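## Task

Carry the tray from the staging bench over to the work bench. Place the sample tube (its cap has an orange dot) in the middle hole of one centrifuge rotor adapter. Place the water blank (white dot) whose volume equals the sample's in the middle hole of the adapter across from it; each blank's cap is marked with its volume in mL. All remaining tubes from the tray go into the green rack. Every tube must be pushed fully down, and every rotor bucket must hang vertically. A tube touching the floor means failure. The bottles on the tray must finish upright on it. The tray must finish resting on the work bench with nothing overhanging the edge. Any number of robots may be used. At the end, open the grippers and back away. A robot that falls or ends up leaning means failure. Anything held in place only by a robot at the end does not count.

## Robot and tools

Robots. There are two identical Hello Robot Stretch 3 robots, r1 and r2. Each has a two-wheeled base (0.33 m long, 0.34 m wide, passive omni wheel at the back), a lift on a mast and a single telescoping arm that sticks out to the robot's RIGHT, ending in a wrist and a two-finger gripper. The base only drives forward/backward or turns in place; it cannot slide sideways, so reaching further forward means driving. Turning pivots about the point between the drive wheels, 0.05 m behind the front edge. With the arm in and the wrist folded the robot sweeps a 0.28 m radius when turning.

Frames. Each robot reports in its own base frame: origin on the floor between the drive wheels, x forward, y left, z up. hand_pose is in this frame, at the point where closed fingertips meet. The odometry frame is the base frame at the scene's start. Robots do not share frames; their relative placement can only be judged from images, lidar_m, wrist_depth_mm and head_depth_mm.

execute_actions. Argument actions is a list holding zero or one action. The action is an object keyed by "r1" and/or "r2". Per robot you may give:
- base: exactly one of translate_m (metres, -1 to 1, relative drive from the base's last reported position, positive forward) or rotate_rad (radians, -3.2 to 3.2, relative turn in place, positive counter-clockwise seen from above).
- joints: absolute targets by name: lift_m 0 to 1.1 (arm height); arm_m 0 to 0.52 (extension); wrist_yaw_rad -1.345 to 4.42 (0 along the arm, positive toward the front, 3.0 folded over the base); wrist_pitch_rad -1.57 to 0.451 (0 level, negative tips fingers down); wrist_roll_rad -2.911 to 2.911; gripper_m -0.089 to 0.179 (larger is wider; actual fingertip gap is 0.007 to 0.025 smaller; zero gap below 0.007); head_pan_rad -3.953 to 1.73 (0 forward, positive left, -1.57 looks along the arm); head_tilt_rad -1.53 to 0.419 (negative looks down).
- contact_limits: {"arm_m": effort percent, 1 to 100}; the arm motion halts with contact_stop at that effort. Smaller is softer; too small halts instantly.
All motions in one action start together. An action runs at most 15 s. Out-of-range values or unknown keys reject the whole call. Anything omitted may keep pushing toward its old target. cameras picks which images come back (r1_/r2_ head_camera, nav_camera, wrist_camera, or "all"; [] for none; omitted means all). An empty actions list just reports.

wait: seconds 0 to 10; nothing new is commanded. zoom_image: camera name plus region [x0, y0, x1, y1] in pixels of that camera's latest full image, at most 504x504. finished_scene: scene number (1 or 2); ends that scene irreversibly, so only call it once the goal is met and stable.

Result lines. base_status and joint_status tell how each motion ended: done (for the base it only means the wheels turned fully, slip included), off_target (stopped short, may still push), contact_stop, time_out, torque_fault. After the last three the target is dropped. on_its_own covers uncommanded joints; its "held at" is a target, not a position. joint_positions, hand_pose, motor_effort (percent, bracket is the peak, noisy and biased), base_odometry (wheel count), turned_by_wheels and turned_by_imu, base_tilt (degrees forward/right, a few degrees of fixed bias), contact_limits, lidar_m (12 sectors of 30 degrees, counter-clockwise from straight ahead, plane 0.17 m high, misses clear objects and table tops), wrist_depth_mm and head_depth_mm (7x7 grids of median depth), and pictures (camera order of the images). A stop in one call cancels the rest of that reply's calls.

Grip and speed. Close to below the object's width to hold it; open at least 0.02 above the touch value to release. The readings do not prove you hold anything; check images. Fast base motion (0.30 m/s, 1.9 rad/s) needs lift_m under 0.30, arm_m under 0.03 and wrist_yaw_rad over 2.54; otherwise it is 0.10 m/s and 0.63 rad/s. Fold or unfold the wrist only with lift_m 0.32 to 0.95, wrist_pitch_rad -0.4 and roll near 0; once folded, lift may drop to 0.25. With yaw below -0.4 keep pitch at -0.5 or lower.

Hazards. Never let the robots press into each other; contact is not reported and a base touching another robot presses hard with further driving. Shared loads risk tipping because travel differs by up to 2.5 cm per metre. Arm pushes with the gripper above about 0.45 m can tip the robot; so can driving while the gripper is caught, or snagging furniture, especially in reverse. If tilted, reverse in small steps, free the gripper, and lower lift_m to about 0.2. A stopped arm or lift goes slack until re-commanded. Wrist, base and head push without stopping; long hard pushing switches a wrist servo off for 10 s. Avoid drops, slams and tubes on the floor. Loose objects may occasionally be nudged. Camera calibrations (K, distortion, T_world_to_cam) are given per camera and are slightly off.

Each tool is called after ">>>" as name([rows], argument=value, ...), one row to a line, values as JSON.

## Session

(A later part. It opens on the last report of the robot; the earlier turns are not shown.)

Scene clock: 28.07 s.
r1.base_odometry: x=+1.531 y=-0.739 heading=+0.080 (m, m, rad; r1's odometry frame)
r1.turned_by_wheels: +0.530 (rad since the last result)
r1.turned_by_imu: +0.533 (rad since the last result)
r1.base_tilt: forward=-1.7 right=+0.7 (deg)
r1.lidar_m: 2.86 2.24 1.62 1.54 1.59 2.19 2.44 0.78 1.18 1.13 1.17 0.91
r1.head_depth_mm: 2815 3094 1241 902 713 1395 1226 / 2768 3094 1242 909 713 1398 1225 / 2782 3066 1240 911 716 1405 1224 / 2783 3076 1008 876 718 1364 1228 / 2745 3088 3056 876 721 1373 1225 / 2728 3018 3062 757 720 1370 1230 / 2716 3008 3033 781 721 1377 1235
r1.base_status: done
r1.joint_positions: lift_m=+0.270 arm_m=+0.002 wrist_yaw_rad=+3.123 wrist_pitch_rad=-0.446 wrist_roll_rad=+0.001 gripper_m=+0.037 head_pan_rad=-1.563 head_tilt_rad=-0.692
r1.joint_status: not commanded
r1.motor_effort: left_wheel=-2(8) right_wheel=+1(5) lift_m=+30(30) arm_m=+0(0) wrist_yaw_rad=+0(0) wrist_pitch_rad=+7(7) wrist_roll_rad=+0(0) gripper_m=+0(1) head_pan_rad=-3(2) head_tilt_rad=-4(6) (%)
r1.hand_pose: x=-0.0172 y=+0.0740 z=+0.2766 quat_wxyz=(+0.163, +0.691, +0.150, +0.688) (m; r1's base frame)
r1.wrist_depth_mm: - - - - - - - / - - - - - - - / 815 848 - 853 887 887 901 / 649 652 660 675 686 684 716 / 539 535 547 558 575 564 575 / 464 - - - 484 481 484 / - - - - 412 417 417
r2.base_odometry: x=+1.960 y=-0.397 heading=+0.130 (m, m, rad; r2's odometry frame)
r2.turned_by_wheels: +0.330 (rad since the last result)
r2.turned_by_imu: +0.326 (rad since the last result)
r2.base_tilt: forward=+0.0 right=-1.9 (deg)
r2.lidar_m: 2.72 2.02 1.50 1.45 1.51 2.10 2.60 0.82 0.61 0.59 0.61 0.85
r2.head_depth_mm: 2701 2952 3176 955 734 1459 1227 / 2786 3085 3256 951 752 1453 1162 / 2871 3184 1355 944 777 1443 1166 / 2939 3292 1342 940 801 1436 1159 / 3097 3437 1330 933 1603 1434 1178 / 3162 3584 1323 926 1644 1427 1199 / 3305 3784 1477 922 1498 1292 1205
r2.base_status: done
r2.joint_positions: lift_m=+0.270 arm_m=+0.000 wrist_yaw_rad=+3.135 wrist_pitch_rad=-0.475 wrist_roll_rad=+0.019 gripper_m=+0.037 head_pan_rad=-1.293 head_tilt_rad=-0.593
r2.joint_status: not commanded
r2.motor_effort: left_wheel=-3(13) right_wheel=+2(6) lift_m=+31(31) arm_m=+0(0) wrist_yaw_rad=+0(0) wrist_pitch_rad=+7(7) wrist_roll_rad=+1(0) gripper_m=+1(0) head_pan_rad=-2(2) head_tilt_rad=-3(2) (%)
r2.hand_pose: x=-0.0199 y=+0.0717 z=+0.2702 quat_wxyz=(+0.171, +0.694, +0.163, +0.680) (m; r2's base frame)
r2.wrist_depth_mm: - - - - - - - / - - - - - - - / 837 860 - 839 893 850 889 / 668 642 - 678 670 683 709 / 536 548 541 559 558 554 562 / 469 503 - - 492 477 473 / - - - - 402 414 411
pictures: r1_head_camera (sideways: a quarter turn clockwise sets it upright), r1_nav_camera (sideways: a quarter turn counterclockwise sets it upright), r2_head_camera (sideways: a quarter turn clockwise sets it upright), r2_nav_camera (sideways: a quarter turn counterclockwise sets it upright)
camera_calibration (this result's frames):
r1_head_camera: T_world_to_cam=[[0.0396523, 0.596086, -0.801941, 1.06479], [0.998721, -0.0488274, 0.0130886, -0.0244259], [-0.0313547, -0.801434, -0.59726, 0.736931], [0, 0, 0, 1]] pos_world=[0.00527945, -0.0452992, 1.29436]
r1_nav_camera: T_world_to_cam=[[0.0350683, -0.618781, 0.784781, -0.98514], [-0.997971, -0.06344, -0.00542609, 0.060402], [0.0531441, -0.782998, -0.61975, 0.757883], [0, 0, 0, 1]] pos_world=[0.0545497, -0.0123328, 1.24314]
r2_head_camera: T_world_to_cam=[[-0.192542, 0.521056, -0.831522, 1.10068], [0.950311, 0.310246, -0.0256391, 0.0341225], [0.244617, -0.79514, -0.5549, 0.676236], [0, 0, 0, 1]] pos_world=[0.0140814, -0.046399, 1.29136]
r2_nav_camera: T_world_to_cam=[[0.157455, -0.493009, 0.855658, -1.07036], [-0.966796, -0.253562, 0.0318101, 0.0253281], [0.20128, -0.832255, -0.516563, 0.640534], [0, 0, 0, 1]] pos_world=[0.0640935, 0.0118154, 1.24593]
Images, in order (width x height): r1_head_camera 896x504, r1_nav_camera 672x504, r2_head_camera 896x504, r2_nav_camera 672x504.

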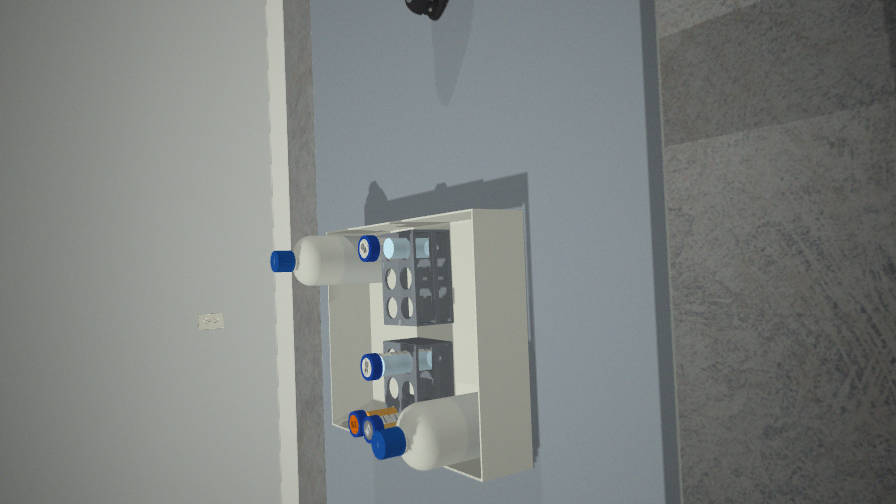

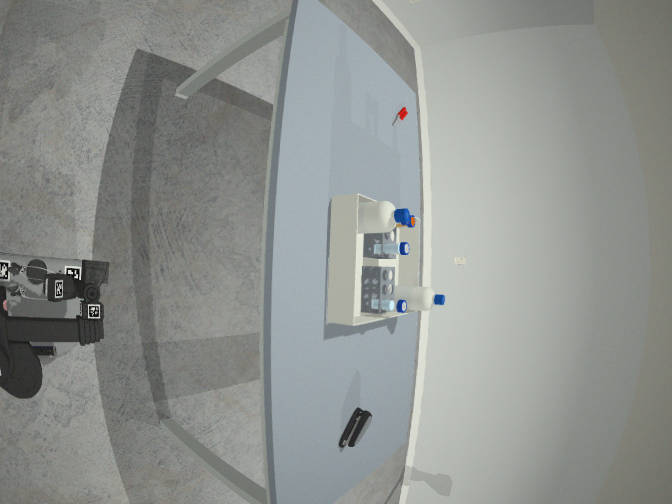

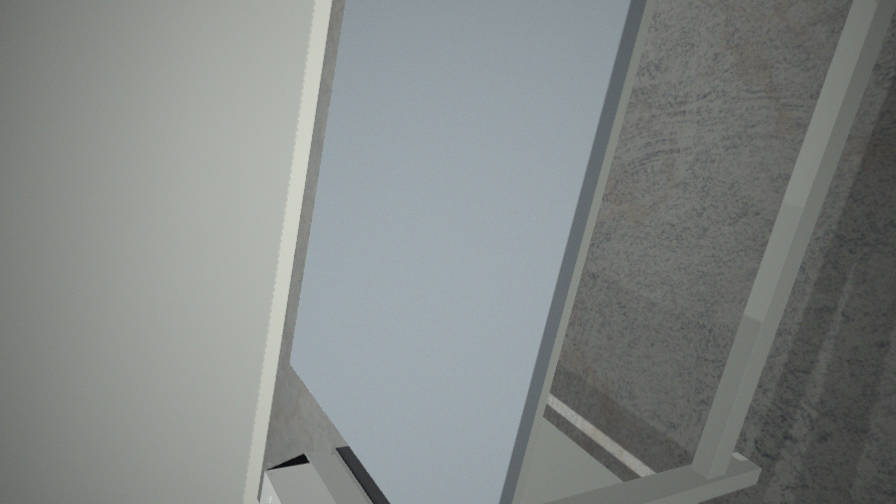

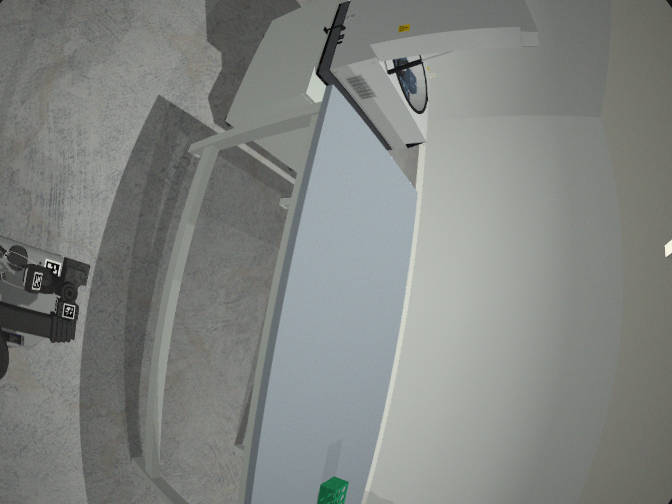

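>>> execute_actions([
  {"r1":{"base":{"translate_m":0.1},"joints":{"lift_m":0.9,"wrist_pitch_rad":-0.4}},"r2":{"base":{"rotate_rad":0.05},"joints":{"head_pan_rad":-1.57,"head_tilt_rad":-0.7}}},
], cameras=[])

>>> execute_actions([
  {"r1":{"joints":{"wrist_yaw_rad":0}},"r2":{"base":{"translate_m":-1}}},
], cameras=[])

>>> execute_actions([
  {"r1":{"joints":{"lift_m":1.08,"wrist_pitch_rad":-1.57,"wrist_roll_rad":1.57,"gripper_m":0.08}},"r2":{"base":{"translate_m":-1}}},
], cameras=[])

>>> execute_actions([
  {"r1":{"joints":{"arm_m":0.4}},"r2":{"base":{"translate_m":-1}}},
], cameras=[])

>>> execute_actions([
  {"r2":{"base":{"translate_m":-0.2},"joints":{"lift_m":0.9,"wrist_pitch_rad":-0.4}}},
], cameras=[])

>>> execute_actions([
  {"r2":{"base":{"rotate_rad":-0.05},"joints":{"wrist_yaw_rad":0}}},
], cameras=["r1_head_camera","r1_wrist_camera","r2_head_camera"])

Scene clock: 50.33 s.
r1.base_odometry: x=+1.631 y=-0.731 heading=+0.080 (m, m, rad; r1's odometry frame)
r1.turned_by_wheels: +0.000 (rad since the last result)
r1.turned_by_imu: -0.001 (rad since the last result)
r1.base_tilt: forward=-1.6 right=+0.6 (deg)
r1.lidar_m: 2.76 2.24 1.63 1.54 1.59 2.19 2.55 0.86 1.18 1.13 1.17 0.83
r1.head_depth_mm: 2821 3099 1237 907 713 - - / 2781 3083 1243 905 714 1443 - / 2784 3097 1009 870 715 1447 - / 2763 3048 1246 873 718 1404 - / 2772 3045 3072 745 720 1044 - / 2721 3007 3097 882 723 1383 1257 / 2723 3019 3108 916 722 1376 1231
r1.base_status: done
r1.joint_positions: lift_m=+0.900 arm_m=+0.002 wrist_yaw_rad=+3.123 wrist_pitch_rad=-0.418 wrist_roll_rad=+0.001 gripper_m=+0.037 head_pan_rad=-1.563 head_tilt_rad=-0.692
r1.joint_status: all done
r1.motor_effort: left_wheel=-2(7) right_wheel=+1(6) lift_m=+41(43) arm_m=+0(0) wrist_yaw_rad=+1(0) wrist_pitch_rad=+9(10) wrist_roll_rad=+0(0) gripper_m=-1(1) head_pan_rad=-3(3) head_tilt_rad=-6(5) (%)
r1.hand_pose: x=-0.0172 y=+0.0777 z=+0.9125 quat_wxyz=(+0.153, +0.693, +0.140, +0.690) (m; r1's base frame)
r1.wrist_depth_mm: - - - - - - - / - - - - - - - / - - - - - - - / - - - - - - - / - - - - - - - / - - - - - - - / - - - - - - -
r2.base_odometry: x=+1.960 y=-0.397 heading=+0.180 (m, m, rad; r2's odometry frame)
r2.turned_by_wheels: +0.050 (rad since the last result)
r2.turned_by_imu: +0.049 (rad since the last result)
r2.base_tilt: forward=+0.0 right=-1.9 (deg)
r2.lidar_m: 2.72 1.93 1.48 1.45 1.54 2.22 2.60 0.78 0.60 0.59 0.62 0.88
r2.head_depth_mm: 2778 3109 1102 828 1543 1365 1169 / 2810 3158 1097 826 1550 1358 1166 / 2836 3204 1090 823 1540 1360 1166 / 2878 3237 1082 816 1575 1298 1157 / 2904 3252 1072 813 1565 1289 1157 / 2931 3254 1068 811 1603 1281 1155 / 2968 3285 1063 804 1598 1276 1148
r2.base_status: done
r2.joint_positions: lift_m=+0.270 arm_m=+0.000 wrist_yaw_rad=+3.135 wrist_pitch_rad=-0.475 wrist_roll_rad=+0.019 gripper_m=+0.037 head_pan_rad=-1.563 head_tilt_rad=-0.691
r2.joint_status: all done
r2.motor_effort: left_wheel=-4(15) right_wheel=+1(7) lift_m=+31(31) arm_m=+0(0) wrist_yaw_rad=+0(1) wrist_pitch_rad=+7(7) wrist_roll_rad=+1(0) gripper_m=+1(0) head_pan_rad=-3(18) head_tilt_rad=-3(10) (%)
r2.hand_pose: x=-0.0199 y=+0.0717 z=+0.2702 quat_wxyz=(+0.171, +0.694, +0.163, +0.680) (m; r2's base frame)
r2.wrist_depth_mm: - - - - - - - / - - - - - - - / 860 842 - 885 888 871 910 / 670 669 - 669 683 697 695 / 543 557 544 555 565 556 563 / 458 503 - - 486 474 480 / - - - - 400 409 409
pictures: none
No camera images: the call's "cameras" was empty. Leave "cameras" out to get every camera's image.

Scene clock: 55.27 s.
r1.base_odometry: x=+1.631 y=-0.731 heading=+0.080 (m, m, rad; r1's odometry frame)
r1.turned_by_wheels: +0.000 (rad since the last result)
r1.turned_by_imu: -0.001 (rad since the last result)
r1.base_tilt: forward=-1.7 right=+0.6 (deg)
r1.lidar_m: 2.77 2.24 1.62 1.54 1.59 2.19 2.54 0.87 1.18 1.13 1.17 0.82
r1.head_depth_mm: 2781 3110 1242 905 712 - - / 2792 3093 1243 909 716 1425 - / 2740 3042 1016 873 737 - - / 2774 3075 1254 872 741 - 1202 / 2748 3028 3032 745 717 1372 1226 / 2735 3047 3093 879 721 1372 1225 / 2746 3016 3116 919 722 1379 1230
r1.base_status: not commanded
r1.joint_positions: lift_m=+0.900 arm_m=+0.002 wrist_yaw_rad=+0.003 wrist_pitch_rad=-0.418 wrist_roll_rad=+0.001 gripper_m=+0.037 head_pan_rad=-1.563 head_tilt_rad=-0.692
r1.joint_status: all done
r1.motor_effort: left_wheel=-2(2) right_wheel=+0(2) lift_m=+41(41) arm_m=+0(0) wrist_yaw_rad=-2(2) wrist_pitch_rad=+9(9) wrist_roll_rad=+0(0) gripper_m=+1(0) head_pan_rad=-2(3) head_tilt_rad=-4(6) (%)
r1.hand_pose: x=-0.0208 y=-0.3712 z=+0.9125 quat_wxyz=(+0.692, +0.148, -0.692, -0.146) (m; r1's base frame)
r1.wrist_depth_mm: - - - - - - - / 806 828 538 733 822 923 - / 579 589 438 572 580 634 577 / 455 462 449 449 454 487 493 / 373 379 388 383 400 394 399 / 326 331 330 329 329 333 336 / - - - - - - -
r2.base_odometry: x=+0.976 y=-0.576 heading=+0.180 (m, m, rad; r2's odometry frame)
r2.turned_by_wheels: +0.000 (rad since the last result)
r2.turned_by_imu: +0.000 (rad since the last result)
r2.base_tilt: forward=+0.0 right=-2.1 (deg)
r2.lidar_m: 3.70 2.02 1.55 1.52 1.61 2.32 1.62 1.62 3.29 1.17 0.55 0.79
r2.head_depth_mm: 2719 3048 2734 2042 1638 1363 1172 / 2746 3116 2701 2023 1629 1360 1167 / 2766 3145 2676 2023 1624 1353 1162 / 2823 3185 2670 2018 1617 1355 1160 / 2860 3181 1122 1455 1610 1315 1160 / 2863 3227 1065 808 796 1125 1153 / 2901 3212 985 804 1512 1337 1155
r2.base_status: done
r2.joint_positions: lift_m=+0.270 arm_m=+0.000 wrist_yaw_rad=+3.135 wrist_pitch_rad=-0.475 wrist_roll_rad=+0.019 gripper_m=+0.037 head_pan_rad=-1.563 head_tilt_rad=-0.691
r2.joint_status: not commanded
r2.motor_effort: left_wheel=-3(17) right_wheel=+2(4) lift_m=+31(31) arm_m=-1(0) wrist_yaw_rad=+1(0) wrist_pitch_rad=+7(7) wrist_roll_rad=+0(1) gripper_m=+1(1) head_pan_rad=-3(2) head_tilt_rad=-2(4) (%)
r2.hand_pose: x=-0.0199 y=+0.0717 z=+0.2702 quat_wxyz=(+0.171, +0.694, +0.163, +0.680) (m; r2's base frame)
r2.wrist_depth_mm: - - - - - - - / - - - - - - - / 855 853 - 868 847 862 886 / 665 668 - 673 683 679 703 / 546 547 543 550 565 568 568 / 469 488 - - 485 476 483 / - - - - 395 410 413
pictures: none
No camera images: the call's "cameras" was empty. Leave "cameras" out to get every camera's image.

Scene clock: 60.20 s.
r1.base_odometry: x=+1.631 y=-0.731 heading=+0.080 (m, m, rad; r1's odometry frame)
r1.turned_by_wheels: +0.000 (rad since the last result)
r1.turned_by_imu: -0.001 (rad since the last result)
r1.base_tilt: forward=-1.8 right=+0.4 (deg)
r1.lidar_m: 2.76 2.24 1.63 1.54 1.60 2.19 2.54 0.87 1.18 1.13 1.17 0.83
r1.head_depth_mm: - - - - - - 1167 / - - - - - - - / - - - - - - - / 2689 3054 1080 893 717 - - / 2761 3059 3058 744 718 - - / 2723 3015 3054 884 719 1380 1228 / 2750 2985 3080 921 721 1375 1229
r1.base_status: not commanded
r1.joint_positions: lift_m=+1.080 arm_m=+0.002 wrist_yaw_rad=+0.003 wrist_pitch_rad=-1.563 wrist_roll_rad=+1.566 gripper_m=+0.080 head_pan_rad=-1.563 head_tilt_rad=-0.692
r1.joint_status: all done
r1.motor_effort: left_wheel=-2(2) right_wheel=+1(1) lift_m=+41(41) arm_m=+0(0) wrist_yaw_rad=-2(2) wrist_pitch_rad=-4(7) wrist_roll_rad=+2(1) gripper_m=+0(80) head_pan_rad=-2(3) head_tilt_rad=-5(6) (%)
r1.hand_pose: x=-0.0216 y=-0.1243 z=+0.9621 quat_wxyz=(+0.003, +0.002, -0.710, -0.705) (m; r1's base frame)
r1.wrist_depth_mm: - - - - - - - / 401 - - - - - - / 379 - - - - - - / 384 - - - - - - / 395 - - - - - - / 416 - - - - - - / 428 - - - - - -
r2.base_odometry: x=-0.007 y=-0.755 heading=+0.180 (m, m, rad; r2's odometry frame)
r2.turned_by_wheels: +0.000 (rad since the last result)
r2.turned_by_imu: +0.000 (rad since the last result)
r2.base_tilt: forward=-0.1 right=-2.0 (deg)
r2.lidar_m: 2.36 2.11 1.62 1.59 1.68 2.42 1.41 0.70 1.21 3.17 1.61 1.28
r2.head_depth_mm: 2683 2966 2740 2034 1632 1363 1173 / 2688 3045 2690 2042 1634 1359 1167 / 2726 3051 2696 2012 1623 1359 1165 / 2715 3070 2661 2006 1607 1344 1157 / 2769 3144 2666 2010 1609 1349 1158 / 2807 3136 2646 1999 1607 1335 1151 / 2837 3172 2613 1991 1602 1332 1150
r2.base_status: done
r2.joint_positions: lift_m=+0.270 arm_m=+0.000 wrist_yaw_rad=+3.135 wrist_pitch_rad=-0.475 wrist_roll_rad=+0.019 gripper_m=+0.037 head_pan_rad=-1.563 head_tilt_rad=-0.691
r2.joint_status: not commanded
r2.motor_effort: left_wheel=-4(17) right_wheel=+2(4) lift_m=+31(30) arm_m=-1(0) wrist_yaw_rad=+0(1) wrist_pitch_rad=+7(7) wrist_roll_rad=+1(1) gripper_m=+1(1) head_pan_rad=-2(3) head_tilt_rad=-3(3) (%)
r2.hand_pose: x=-0.0199 y=+0.0717 z=+0.2702 quat_wxyz=(+0.171, +0.694, +0.163, +0.680) (m; r2's base frame)
r2.wrist_depth_mm: - - - - - - - / - - - - - - - / 838 866 - 836 877 879 896 / 681 658 - 665 677 688 684 / 543 545 550 551 557 554 569 / 460 498 - - 489 468 481 / - - - - 399 418 415
pictures: none
No camera images: the call's "cameras" was empty. Leave "cameras" out to get every camera's image.

Scene clock: 65.13 s.
r1.base_odometry: x=+1.631 y=-0.731 heading=+0.080 (m, m, rad; r1's odometry frame)
r1.turned_by_wheels: +0.000 (rad since the last result)
r1.turned_by_imu: -0.001 (rad since the last result)
r1.base_tilt: forward=-1.7 right=+0.7 (deg)
r1.lidar_m: 2.77 2.25 1.63 1.54 1.59 2.19 2.55 0.86 1.18 1.13 1.17 0.83
r1.head_depth_mm: 2920 3097 1237 907 712 1391 1226 / 2836 3109 1240 904 714 1402 1227 / - 2987 1004 872 716 1366 1227 / - - 1077 874 717 1373 1226 / 2720 3027 3055 747 717 1376 1229 / 2733 3029 3092 880 721 1375 1226 / 2713 3023 3108 916 722 1379 1235
r1.base_status: not commanded
r1.joint_positions: lift_m=+1.080 arm_m=+0.400 wrist_yaw_rad=+0.001 wrist_pitch_rad=-1.564 wrist_roll_rad=+1.568 gripper_m=+0.080 head_pan_rad=-1.563 head_tilt_rad=-0.692
r1.joint_status: all done
r1.motor_effort: left_wheel=-2(2) right_wheel=+2(1) lift_m=+41(41) arm_m=+5(6) wrist_yaw_rad=-1(2) wrist_pitch_rad=-3(4) wrist_roll_rad=+1(1) gripper_m=+1(1) head_pan_rad=-2(3) head_tilt_rad=-6(5) (%)
r1.hand_pose: x=-0.0216 y=-0.5220 z=+0.9621 quat_wxyz=(+0.002, +0.001, -0.709, -0.705) (m; r1's base frame)
r1.wrist_depth_mm: 290 334 333 330 - - - / 317 345 340 341 - - - / 337 359 352 352 - - - / 342 368 362 364 - - - / 343 381 380 374 378 - - / 336 271 387 387 393 - - / 422 253 405 404 - - -
r2.base_odometry: x=-0.991 y=-0.934 heading=+0.180 (m, m, rad; r2's odometry frame)
r2.turned_by_wheels: +0.000 (rad since the last result)
r2.turned_by_imu: +0.000 (rad since the last result)
r2.base_tilt: forward=-0.2 right=-1.9 (deg)
r2.lidar_m: 2.22 2.21 1.69 1.66 1.76 2.54 3.04 0.51 0.39 0.38 0.41 0.57
r2.head_depth_mm: 2529 2899 984 657 663 597 1173 / 2575 2899 1046 794 661 596 1169 / 2629 2977 1086 820 660 1261 1097 / 2668 3008 1085 816 657 1262 1114 / 2741 3041 1071 812 652 1290 1092 / 2786 3149 1060 808 652 1277 1107 / 2776 3169 1059 807 650 1316 1090
r2.base_status: done
r2.joint_positions: lift_m=+0.270 arm_m=+0.000 wrist_yaw_rad=+3.135 wrist_pitch_rad=-0.475 wrist_roll_rad=+0.019 gripper_m=+0.037 head_pan_rad=-1.563 head_tilt_rad=-0.691
r2.joint_status: not commanded
r2.motor_effort: left_wheel=-4(17) right_wheel=+2(3) lift_m=+30(31) arm_m=+0(0) wrist_yaw_rad=-1(0) wrist_pitch_rad=+7(7) wrist_roll_rad=+1(1) gripper_m=+1(1) head_pan_rad=-3(2) head_tilt_rad=-4(4) (%)
r2.hand_pose: x=-0.0199 y=+0.0717 z=+0.2702 quat_wxyz=(+0.171, +0.694, +0.163, +0.680) (m; r2's base frame)
r2.wrist_depth_mm: - - - - - - - / - - - - - - - / 855 837 - 887 889 886 895 / 678 671 - 670 679 671 678 / 551 547 547 547 562 559 565 / 466 497 - - 485 466 470 / - - - - 403 418 422
pictures: none
No camera images: the call's "cameras" was empty. Leave "cameras" out to get every camera's image.

Scene clock: 71.70 s.
r1.base_odometry: x=+1.631 y=-0.731 heading=+0.080 (m, m, rad; r1's odometry frame)
r1.turned_by_wheels: +0.000 (rad since the last result)
r1.turned_by_imu: -0.001 (rad since the last result)
r1.base_tilt: forward=-1.7 right=+0.6 (deg)
r1.lidar_m: 2.76 2.24 1.63 1.54 1.59 2.19 2.55 0.86 1.18 1.13 1.17 0.83
r1.head_depth_mm: 2916 3092 1240 905 714 1397 1221 / 2837 3066 1240 904 713 1404 1224 / - 3007 1003 872 713 1374 1230 / - - 1079 876 715 1370 1230 / 1360 3023 3014 745 720 1368 1230 / 2701 3041 3102 879 720 1376 1226 / 2726 2997 3084 916 722 1388 1231
r1.base_status: not commanded
r1.joint_positions: lift_m=+1.080 arm_m=+0.400 wrist_yaw_rad=+0.001 wrist_pitch_rad=-1.564 wrist_roll_rad=+1.568 gripper_m=+0.080 head_pan_rad=-1.563 head_tilt_rad=-0.692
r1.joint_status: not commanded
r1.motor_effort: left_wheel=-2(2) right_wheel=+1(1) lift_m=+41(40) arm_m=+5(5) wrist_yaw_rad=-1(1) wrist_pitch_rad=-3(4) wrist_roll_rad=+1(1) gripper_m=-1(1) head_pan_rad=-2(2) head_tilt_rad=-4(4) (%)
r1.hand_pose: x=-0.0216 y=-0.5220 z=+0.9621 quat_wxyz=(+0.002, +0.001, -0.709, -0.705) (m; r1's base frame)
r1.wrist_depth_mm: 291 336 332 329 - - - / 319 348 342 341 - - - / 338 357 352 352 - - - / 344 370 365 364 - - - / 340 379 378 376 381 - - / 335 273 388 390 390 - - / 419 253 409 404 - - -
r2.base_odometry: x=-1.188 y=-0.969 heading=+0.180 (m, m, rad; r2's odometry frame)
r2.turned_by_wheels: +0.000 (rad since the last result)
r2.turned_by_imu: +0.000 (rad since the last result)
r2.base_tilt: forward=-0.1 right=-2.0 (deg)
r2.lidar_m: 2.41 2.23 1.70 1.67 1.77 2.56 2.85 0.49 0.38 0.37 0.39 0.56
r2.head_depth_mm: 2607 2904 961 788 680 - 972 / 828 2909 967 805 679 - 984 / 2594 2894 989 685 659 - - / 2662 2975 1077 677 657 - - / 2716 3045 1073 813 663 - 1095 / 2716 3114 1067 809 652 1254 1094 / 2774 3112 1062 807 649 1279 1109
r2.base_status: done
r2.joint_positions: lift_m=+0.900 arm_m=+0.000 wrist_yaw_rad=+3.135 wrist_pitch_rad=-0.420 wrist_roll_rad=+0.019 gripper_m=+0.037 head_pan_rad=-1.563 head_tilt_rad=-0.691
r2.joint_status: all done
r2.motor_effort: left_wheel=-3(17) right_wheel=+1(5) lift_m=+46(47) arm_m=-1(0) wrist_yaw_rad=+0(0) wrist_pitch_rad=+12(13) wrist_roll_rad=+1(1) gripper_m=+1(1) head_pan_rad=-2(3) head_tilt_rad=-3(3) (%)
r2.hand_pose: x=-0.0199 y=+0.0790 z=+0.9119 quat_wxyz=(+0.151, +0.698, +0.144, +0.685) (m; r2's base frame)
r2.wrist_depth_mm: - - - - - - - / - - - - - - - / - - - - - - - / - - - - - - - / - - - - - - - / - - - - - - - / - - - - - - -
pictures: none
No camera images: the call's "cameras" was empty. Leave "cameras" out to get every camera's image.

Scene clock: 74.27 s.
r1.base_odometry: x=+1.631 y=-0.731 heading=+0.080 (m, m, rad; r1's odometry frame)
r1.turned_by_wheels: +0.000 (rad since the last result)
r1.turned_by_imu: +0.000 (rad since the last result)
r1.base_tilt: forward=-1.8 right=+0.7 (deg)
r1.lidar_m: 2.77 2.25 1.62 1.54 1.60 2.19 2.55 0.86 1.18 1.13 1.17 0.83
r1.head_depth_mm: 2876 3113 1235 906 713 1404 1225 / 2796 3114 1243 906 714 1400 1225 / - 3033 1004 873 717 1376 1221 / - - 1076 873 716 1369 1226 / 1366 3021 3048 744 717 1378 1227 / 2718 3038 3073 881 719 1374 1224 / 2707 3020 3076 919 721 1379 1231
r1.base_status: not commanded
r1.joint_positions: lift_m=+1.080 arm_m=+0.400 wrist_yaw_rad=+0.001 wrist_pitch_rad=-1.564 wrist_roll_rad=+1.568 gripper_m=+0.080 head_pan_rad=-1.563 head_tilt_rad=-0.692
r1.joint_status: not commanded
r1.motor_effort: left_wheel=-2(2) right_wheel=+2(1) lift_m=+41(41) arm_m=+5(5) wrist_yaw_rad=-1(1) wrist_pitch_rad=-3(3) wrist_roll_rad=+1(1) gripper_m=-1(1) head_pan_rad=-2(2) head_tilt_rad=-5(5) (%)
r1.hand_pose: x=-0.0216 y=-0.5220 z=+0.9621 quat_wxyz=(+0.002, +0.001, -0.709, -0.705) (m; r1's base frame)
r1.wrist_depth_mm: 290 334 331 335 - - - / 318 346 341 341 - - - / 336 357 350 351 - - - / 344 370 363 364 - - - / 338 378 380 377 379 - - / 332 272 389 390 390 - - / 419 253 407 406 - - -
r2.base_odometry: x=-1.188 y=-0.969 heading=+0.130 (m, m, rad; r2's odometry frame)
r2.turned_by_wheels: -0.050 (rad since the last result)
r2.turned_by_imu: -0.050 (rad since the last result)
r2.base_tilt: forward=-0.2 right=-2.1 (deg)
r2.lidar_m: 2.42 2.33 1.72 1.67 1.74 2.42 2.86 0.51 0.38 0.37 0.39 0.53
r2.head_depth_mm: 2611 2976 1102 794 685 - - / 2586 2956 884 792 681 - - / 839 2856 991 808 - - - / 2645 3019 992 668 674 1263 1162 / 2658 3001 1078 813 653 1256 1093 / 2708 3053 1071 811 652 1249 1106 / 2698 3072 1058 803 648 1250 1112
r2.base_status: done
r2.joint_positions: lift_m=+0.900 arm_m=+0.000 wrist_yaw_rad=+0.002 wrist_pitch_rad=-0.420 wrist_roll_rad=+0.019 gripper_m=+0.037 head_pan_rad=-1.563 head_tilt_rad=-0.691
r2.joint_status: all done
r2.motor_effort: left_wheel=+3(6) right_wheel=-3(3) lift_m=+46(45) arm_m=+0(1) wrist_yaw_rad=-2(2) wrist_pitch_rad=+12(12) wrist_roll_rad=+0(1) gripper_m=+1(1) head_pan_rad=-2(3) head_tilt_rad=-3(4) (%)
r2.hand_pose: x=-0.0211 y=-0.3691 z=+0.9119 quat_wxyz=(+0.685, +0.147, -0.698, -0.149) (m; r2's base frame)
r2.wrist_depth_mm: - - - - - - - / - - - - 586 - - / 600 644 608 520 517 690 698 / 490 492 439 356 486 463 524 / 400 397 383 363 360 370 409 / 334 335 344 334 354 341 341 / 284 287 279 286 280 288 292
pictures: r1_head_camera (sideways: a quarter turn clockwise sets it upright), r1_wrist_camera, r2_head_camera (sideways: a quarter turn clockwise sets it upright)
camera_calibration (this result's frames):
r1_head_camera: T_world_to_cam=[[0.0397011, 0.596083, -0.801941, 1.06479], [0.998717, -0.0489091, 0.0130886, -0.0244259], [-0.0314203, -0.801432, -0.59726, 0.736931], [0, 0, 0, 1]] pos_world=[0.00527575, -0.0452992, 1.29436]
r1_wrist_camera: T_world_to_cam=[[-0.046648, 0.998677, -0.02166, 0.537596], [0.978867, 0.0500232, 0.198285, -0.118326], [0.199106, -0.0119527, -0.979905, 1.10464], [0, 0, 0, 1]] pos_world=[-0.0790383, -0.517762, 1.11755]
r2_head_camera: T_world_to_cam=[[-0.0471286, 0.632601, -0.773042, 1.02356], [0.998621, 0.0477588, -0.0217987, 0.0288251], [0.0231297, -0.773004, -0.63398, 0.780463], [0, 0, 0, 1]] pos_world=[0.00140148, -0.0455779, 1.28668]
Images, in order (width x height): r1_head_camera 896x504, r1_wrist_camera 644x364, r2_head_camera 896x504.

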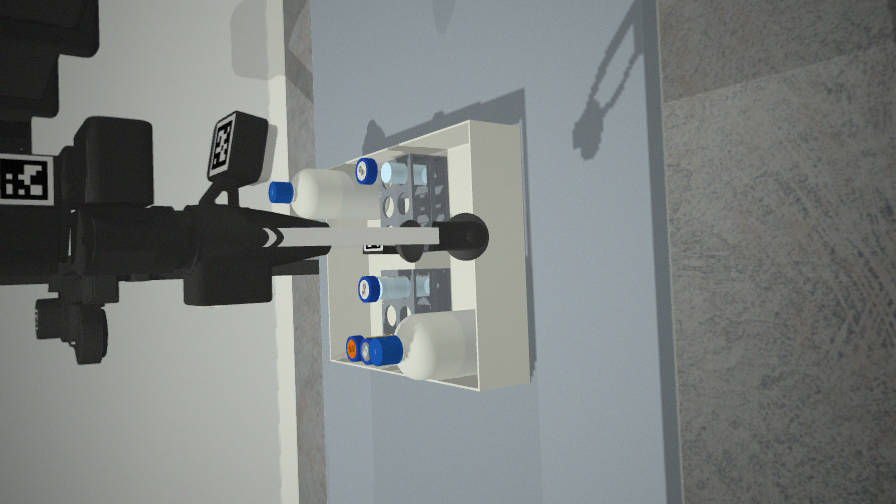

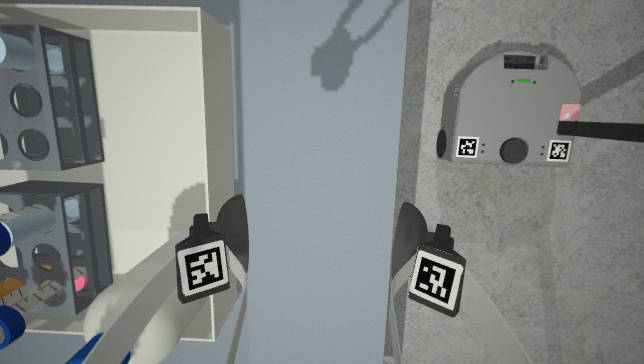

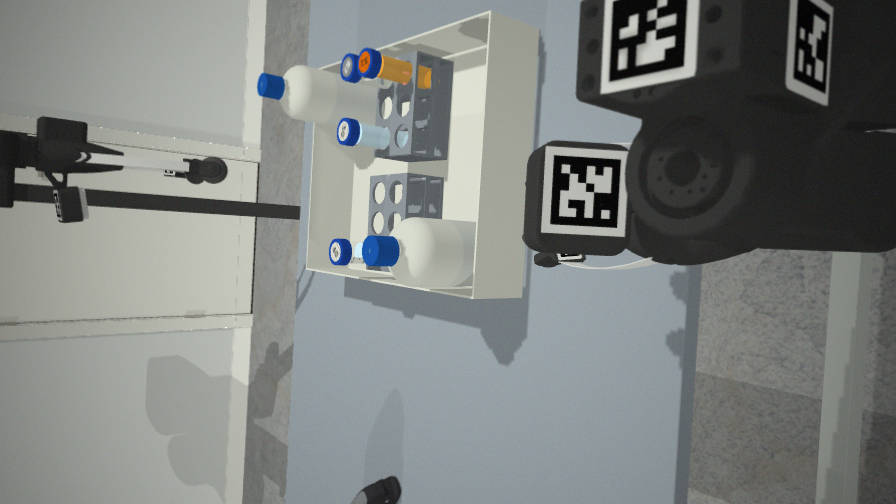

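>>> execute_actions([
  {"r1":{"joints":{"arm_m":0.5}},"r2":{"base":{"translate_m":-0.06},"joints":{"lift_m":1.08,"wrist_pitch_rad":-1.57,"wrist_roll_rad":1.57,"gripper_m":0.08}}},
], cameras=[])

>>> execute_actions([
  {"r1":{"joints":{"lift_m":0.97}},"r2":{"joints":{"arm_m":0.428}}},
], cameras=[])

>>> execute_actions([
  {"r2":{"joints":{"lift_m":0.97}}},
], cameras=["r1_head_camera","r1_wrist_camera","r2_head_camera","r2_wrist_camera"])

Scene clock: 84.63 s.
r1.base_odometry: x=+1.631 y=-0.731 heading=+0.080 (m, m, rad; r1's odometry frame)
r1.turned_by_wheels: +0.000 (rad since the last result)
r1.turned_by_imu: -0.001 (rad since the last result)
r1.base_tilt: forward=-1.6 right=+0.8 (deg)
r1.lidar_m: 2.76 2.25 1.63 1.54 1.59 2.19 2.55 0.86 1.18 1.13 1.17 0.82
r1.head_depth_mm: 2884 3122 1238 904 713 1397 1223 / 2816 3084 1234 906 714 1403 1225 / - 2998 1011 871 716 1368 1225 / - - 1243 872 716 1369 1229 / 2668 3050 1702 744 719 1372 1228 / 2708 3021 3045 884 719 1382 1229 / 2725 3012 3071 919 721 1388 1230
r1.base_status: not commanded
r1.joint_positions: lift_m=+1.080 arm_m=+0.500 wrist_yaw_rad=+0.001 wrist_pitch_rad=-1.564 wrist_roll_rad=+1.568 gripper_m=+0.080 head_pan_rad=-1.563 head_tilt_rad=-0.692
r1.joint_status: all done
r1.motor_effort: left_wheel=-3(2) right_wheel=+1(2) lift_m=+41(41) arm_m=+5(5) wrist_yaw_rad=+0(1) wrist_pitch_rad=-3(3) wrist_roll_rad=+1(1) gripper_m=+0(1) head_pan_rad=-2(2) head_tilt_rad=-4(5) (%)
r1.hand_pose: x=-0.0216 y=-0.6220 z=+0.9621 quat_wxyz=(+0.002, +0.001, -0.709, -0.705) (m; r1's base frame)
r1.wrist_depth_mm: 287 281 329 325 327 329 - / 331 290 344 341 338 334 - / 357 323 354 352 352 346 - / 373 334 366 364 357 - - / 385 314 372 373 374 - - / 393 331 272 386 391 - - / 331 343 244 398 400 - -
r2.base_odometry: x=-1.248 y=-0.977 heading=+0.130 (m, m, rad; r2's odometry frame)
r2.turned_by_wheels: +0.000 (rad since the last result)
r2.turned_by_imu: +0.000 (rad since the last result)
r2.base_tilt: forward=+0.0 right=-1.9 (deg)
r2.lidar_m: 2.48 2.32 1.72 1.67 1.74 2.43 2.79 0.51 0.38 0.37 0.38 0.53
r2.head_depth_mm: - - - - - - 1171 / - - - - - - - / 733 822 - - - - - / 2545 2937 988 802 - - 1092 / 2660 3037 1072 672 691 - 1094 / 2705 3070 1072 810 651 1251 1112 / 2709 3084 1058 803 649 1251 1109
r2.base_status: done
r2.joint_positions: lift_m=+1.080 arm_m=+0.000 wrist_yaw_rad=+0.002 wrist_pitch_rad=-1.549 wrist_roll_rad=+1.565 gripper_m=+0.080 head_pan_rad=-1.563 head_tilt_rad=-0.691
r2.joint_status: all done
joint sent to its limit — the command would take r2.wrist_pitch_rad past its lower limit, so that joint was sent only as far as its limit.
r2.motor_effort: left_wheel=+4(7) right_wheel=-2(6) lift_m=+46(46) arm_m=+0(0) wrist_yaw_rad=+0(1) wrist_pitch_rad=-5(10) wrist_roll_rad=+2(3) gripper_m=+1(80) head_pan_rad=-2(2) head_tilt_rad=-4(3) (%)
r2.hand_pose: x=-0.0216 y=-0.1264 z=+0.9618 quat_wxyz=(+0.003, +0.002, -0.715, -0.699) (m; r2's base frame)
r2.wrist_depth_mm: 340 - - - - - - / 341 - - - - - - / 352 371 - - - - - / 358 373 - - - - - / 360 375 - - - - - / 374 374 - - - - - / 383 386 - - - - -
pictures: none
No camera images: the call's "cameras" was empty. Leave "cameras" out to get every camera's image.

Scene clock: 88.97 s.
r1.base_odometry: x=+1.631 y=-0.731 heading=+0.080 (m, m, rad; r1's odometry frame)
r1.turned_by_wheels: +0.000 (rad since the last result)
r1.turned_by_imu: +0.000 (rad since the last result)
r1.base_tilt: forward=-1.6 right=+0.7 (deg)
r1.lidar_m: 2.77 2.25 1.63 1.54 1.59 2.19 2.55 0.86 1.18 1.13 1.17 0.83
r1.head_depth_mm: 2805 3055 - 872 712 1397 1220 / 2771 - 1177 904 713 1396 1224 / 2760 - 1097 870 715 1373 1221 / 828 2982 - 875 718 1367 1227 / 2625 3017 1706 744 717 1372 1228 / 2726 3024 3062 880 719 1366 1226 / 2708 3011 3100 916 721 1383 1232
r1.base_status: not commanded
r1.joint_positions: lift_m=+0.970 arm_m=+0.500 wrist_yaw_rad=+0.001 wrist_pitch_rad=-1.564 wrist_roll_rad=+1.568 gripper_m=+0.080 head_pan_rad=-1.563 head_tilt_rad=-0.692
r1.joint_status: all done
r1.motor_effort: left_wheel=-2(3) right_wheel=+1(1) lift_m=+29(33) arm_m=+4(5) wrist_yaw_rad=-1(1) wrist_pitch_rad=-4(3) wrist_roll_rad=+1(1) gripper_m=+0(0) head_pan_rad=-3(2) head_tilt_rad=-4(4) (%)
r1.hand_pose: x=-0.0216 y=-0.6220 z=+0.8526 quat_wxyz=(+0.002, +0.001, -0.709, -0.705) (m; r1's base frame)
r1.wrist_depth_mm: 201 230 228 226 226 224 903 / 208 237 236 235 234 230 231 / 214 243 245 242 241 237 - / 197 253 250 251 249 247 - / 224 260 258 259 257 256 - / 207 269 267 270 268 264 - / 220 281 211 277 276 278 -
r2.base_odometry: x=-1.248 y=-0.977 heading=+0.130 (m, m, rad; r2's odometry frame)
r2.turned_by_wheels: +0.000 (rad since the last result)
r2.turned_by_imu: +0.000 (rad since the last result)
r2.base_tilt: forward=+0.0 right=-1.9 (deg)
r2.lidar_m: 2.47 2.33 1.72 1.67 1.74 2.42 2.79 0.51 0.38 0.37 0.38 0.53
r2.head_depth_mm: 2599 2949 1102 829 664 595 1171 / 2724 3071 933 782 660 594 1172 / - 3130 958 788 657 592 1162 / 760 3040 988 787 655 591 1160 / 2678 2997 1075 672 653 1265 1093 / 2712 3034 1066 810 651 1257 1112 / 2734 3065 1061 804 649 1252 1110
r2.base_status: not commanded
r2.joint_positions: lift_m=+1.080 arm_m=+0.428 wrist_yaw_rad=+0.000 wrist_pitch_rad=-1.549 wrist_roll_rad=+1.567 gripper_m=+0.080 head_pan_rad=-1.563 head_tilt_rad=-0.691
r2.joint_status: all done
r2.motor_effort: left_wheel=+3(3) right_wheel=-2(2) lift_m=+45(45) arm_m=+4(3) wrist_yaw_rad=+0(1) wrist_pitch_rad=-5(5) wrist_roll_rad=+1(2) gripper_m=+1(1) head_pan_rad=-2(3) head_tilt_rad=-4(4) (%)
r2.hand_pose: x=-0.0215 y=-0.5536 z=+0.9618 quat_wxyz=(+0.002, +0.001, -0.714, -0.700) (m; r2's base frame)
r2.wrist_depth_mm: 219 250 313 328 343 339 - / 318 286 344 339 347 343 - / 290 289 347 352 353 354 - / 352 296 355 361 362 363 - / 361 301 357 365 367 375 - / 367 305 295 318 373 - - / 271 306 316 234 378 - -
pictures: none
No camera images: the call's "cameras" was empty. Leave "cameras" out to get every camera's image.

Scene clock: 90.80 s.
r1.base_odometry: x=+1.631 y=-0.731 heading=+0.080 (m, m, rad; r1's odometry frame)
r1.turned_by_wheels: +0.000 (rad since the last result)
r1.turned_by_imu: +0.000 (rad since the last result)
r1.base_tilt: forward=-1.6 right=+0.7 (deg)
r1.lidar_m: 2.77 2.25 1.62 1.54 1.60 2.19 2.55 0.87 1.18 1.13 1.17 0.83
r1.head_depth_mm: 2809 3062 - 872 713 1402 1222 / 2780 - 1178 904 715 1399 1221 / 2770 - 1099 869 715 1372 1223 / 2713 1905 - 873 716 1380 1224 / 1303 2956 1703 745 717 1378 1223 / 2730 3043 3106 883 720 1381 1233 / 2719 3010 3059 916 721 1381 1236
r1.base_status: not commanded
r1.joint_positions: lift_m=+0.970 arm_m=+0.500 wrist_yaw_rad=+0.001 wrist_pitch_rad=-1.564 wrist_roll_rad=+1.568 gripper_m=+0.080 head_pan_rad=-1.563 head_tilt_rad=-0.692
r1.joint_status: not commanded
r1.motor_effort: left_wheel=-3(2) right_wheel=+1(1) lift_m=+29(29) arm_m=+5(5) wrist_yaw_rad=-1(1) wrist_pitch_rad=-3(3) wrist_roll_rad=+1(1) gripper_m=+0(1) head_pan_rad=-3(3) head_tilt_rad=-4(4) (%)
r1.hand_pose: x=-0.0216 y=-0.6220 z=+0.8526 quat_wxyz=(+0.002, +0.001, -0.709, -0.705) (m; r1's base frame)
r1.wrist_depth_mm: 202 229 229 226 226 224 904 / 208 237 235 235 233 231 229 / 214 244 244 242 240 238 - / 198 251 253 252 249 246 - / 226 261 258 259 258 256 - / 206 268 265 268 269 264 - / 218 283 212 275 277 278 -
r2.base_odometry: x=-1.248 y=-0.977 heading=+0.130 (m, m, rad; r2's odometry frame)
r2.turned_by_wheels: +0.000 (rad since the last result)
r2.turned_by_imu: +0.000 (rad since the last result)
r2.base_tilt: forward=-0.1 right=-2.1 (deg)
r2.lidar_m: 2.47 2.33 1.72 1.67 1.74 2.42 2.80 0.51 0.38 0.37 0.38 0.53
r2.head_depth_mm: 2614 - 1051 827 663 596 1173 / 2570 3052 1004 781 661 594 1167 / 2533 - 906 789 660 593 1164 / 753 2902 985 783 656 591 1163 / 2646 2980 1072 672 653 1256 1098 / 2715 3069 1061 807 651 1253 1113 / 2701 3046 1057 804 649 1249 1109
r2.base_status: not commanded
r2.joint_positions: lift_m=+0.970 arm_m=+0.428 wrist_yaw_rad=+0.000 wrist_pitch_rad=-1.549 wrist_roll_rad=+1.567 gripper_m=+0.080 head_pan_rad=-1.563 head_tilt_rad=-0.691
r2.joint_status: all done
r2.motor_effort: left_wheel=+4(4) right_wheel=-2(2) lift_m=+30(37) arm_m=+4(3) wrist_yaw_rad=+1(0) wrist_pitch_rad=-5(5) wrist_roll_rad=+1(2) gripper_m=+0(1) head_pan_rad=-2(2) head_tilt_rad=-4(4) (%)
r2.hand_pose: x=-0.0215 y=-0.5536 z=+0.8522 quat_wxyz=(+0.002, +0.001, -0.714, -0.700) (m; r2's base frame)
r2.wrist_depth_mm: 174 227 232 232 237 237 239 / 205 232 236 237 241 242 243 / 182 236 242 241 245 246 247 / 186 243 247 249 252 250 252 / 194 245 250 253 254 259 258 / 194 247 257 256 263 262 - / 201 253 242 209 268 266 -
pictures: r1_head_camera (sideways: a quarter turn clockwise sets it upright), r1_wrist_camera, r2_head_camera (sideways: a quarter turn clockwise sets it upright), r2_wrist_camera
camera_calibration (this result's frames):
r1_head_camera: T_world_to_cam=[[0.0397011, 0.596083, -0.801941, 1.06479], [0.998717, -0.0489092, 0.0130886, -0.0244259], [-0.0314204, -0.801432, -0.59726, 0.736931], [0, 0, 0, 1]] pos_world=[0.00527574, -0.0452992, 1.29436]
r1_wrist_camera: T_world_to_cam=[[-0.0466468, 0.99868, -0.0214893, 0.634908], [0.978867, 0.0499882, 0.198293, -0.0916381], [0.199106, -0.0117854, -0.979907, 0.996235], [0, 0, 0, 1]] pos_world=[-0.0790383, -0.617748, 1.00803]
r2_head_camera: T_world_to_cam=[[-0.0470992, 0.632621, -0.773028, 1.02354], [0.998623, 0.0477126, -0.0217978, 0.0288239], [0.0230935, -0.77299, -0.633997, 0.780486], [0, 0, 0, 1]] pos_world=[0.00139935, -0.0455773, 1.28668]
r2_wrist_camera: T_world_to_cam=[[0.00463877, 0.999984, 0.00336969, 0.551592], [0.991702, -0.00503322, 0.128458, -0.0509009], [0.128473, 0.00274584, -0.991709, 1.00849], [0, 0, 0, 1]] pos_world=[-0.0816434, -0.554608, 1.00481]
Images, in order (width x height): r1_head_camera 896x504, r1_wrist_camera 644x364, r2_head_camera 896x504, r2_wrist_camera 644x364.

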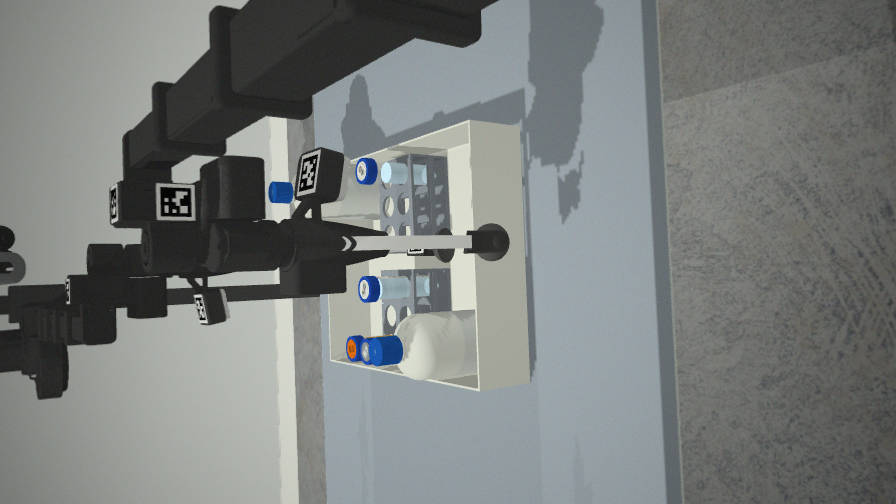

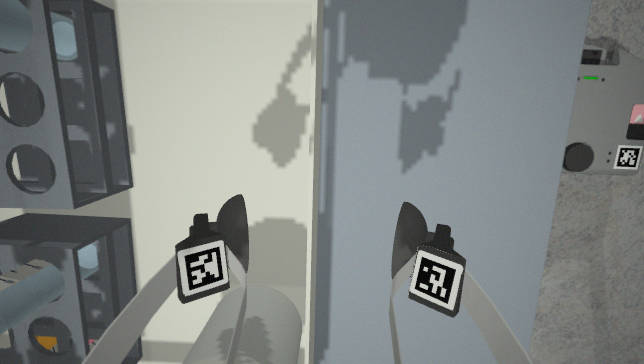

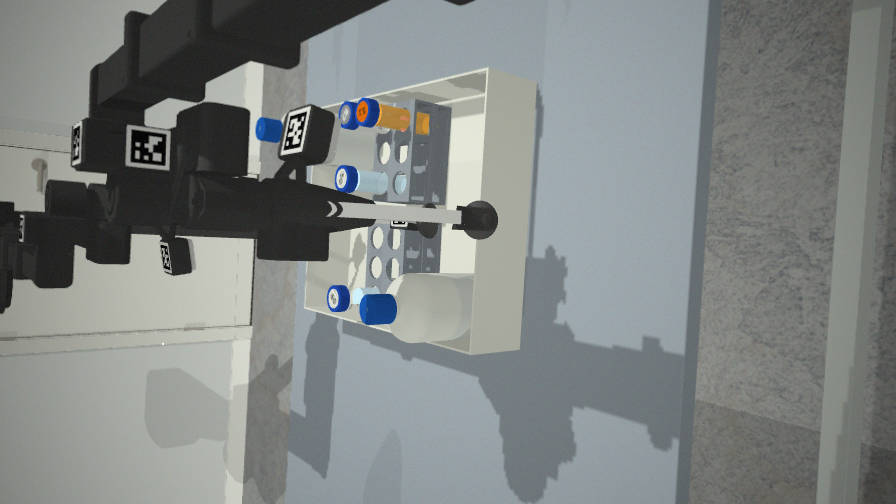

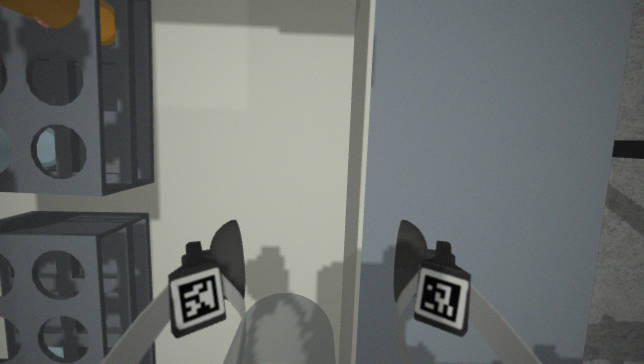

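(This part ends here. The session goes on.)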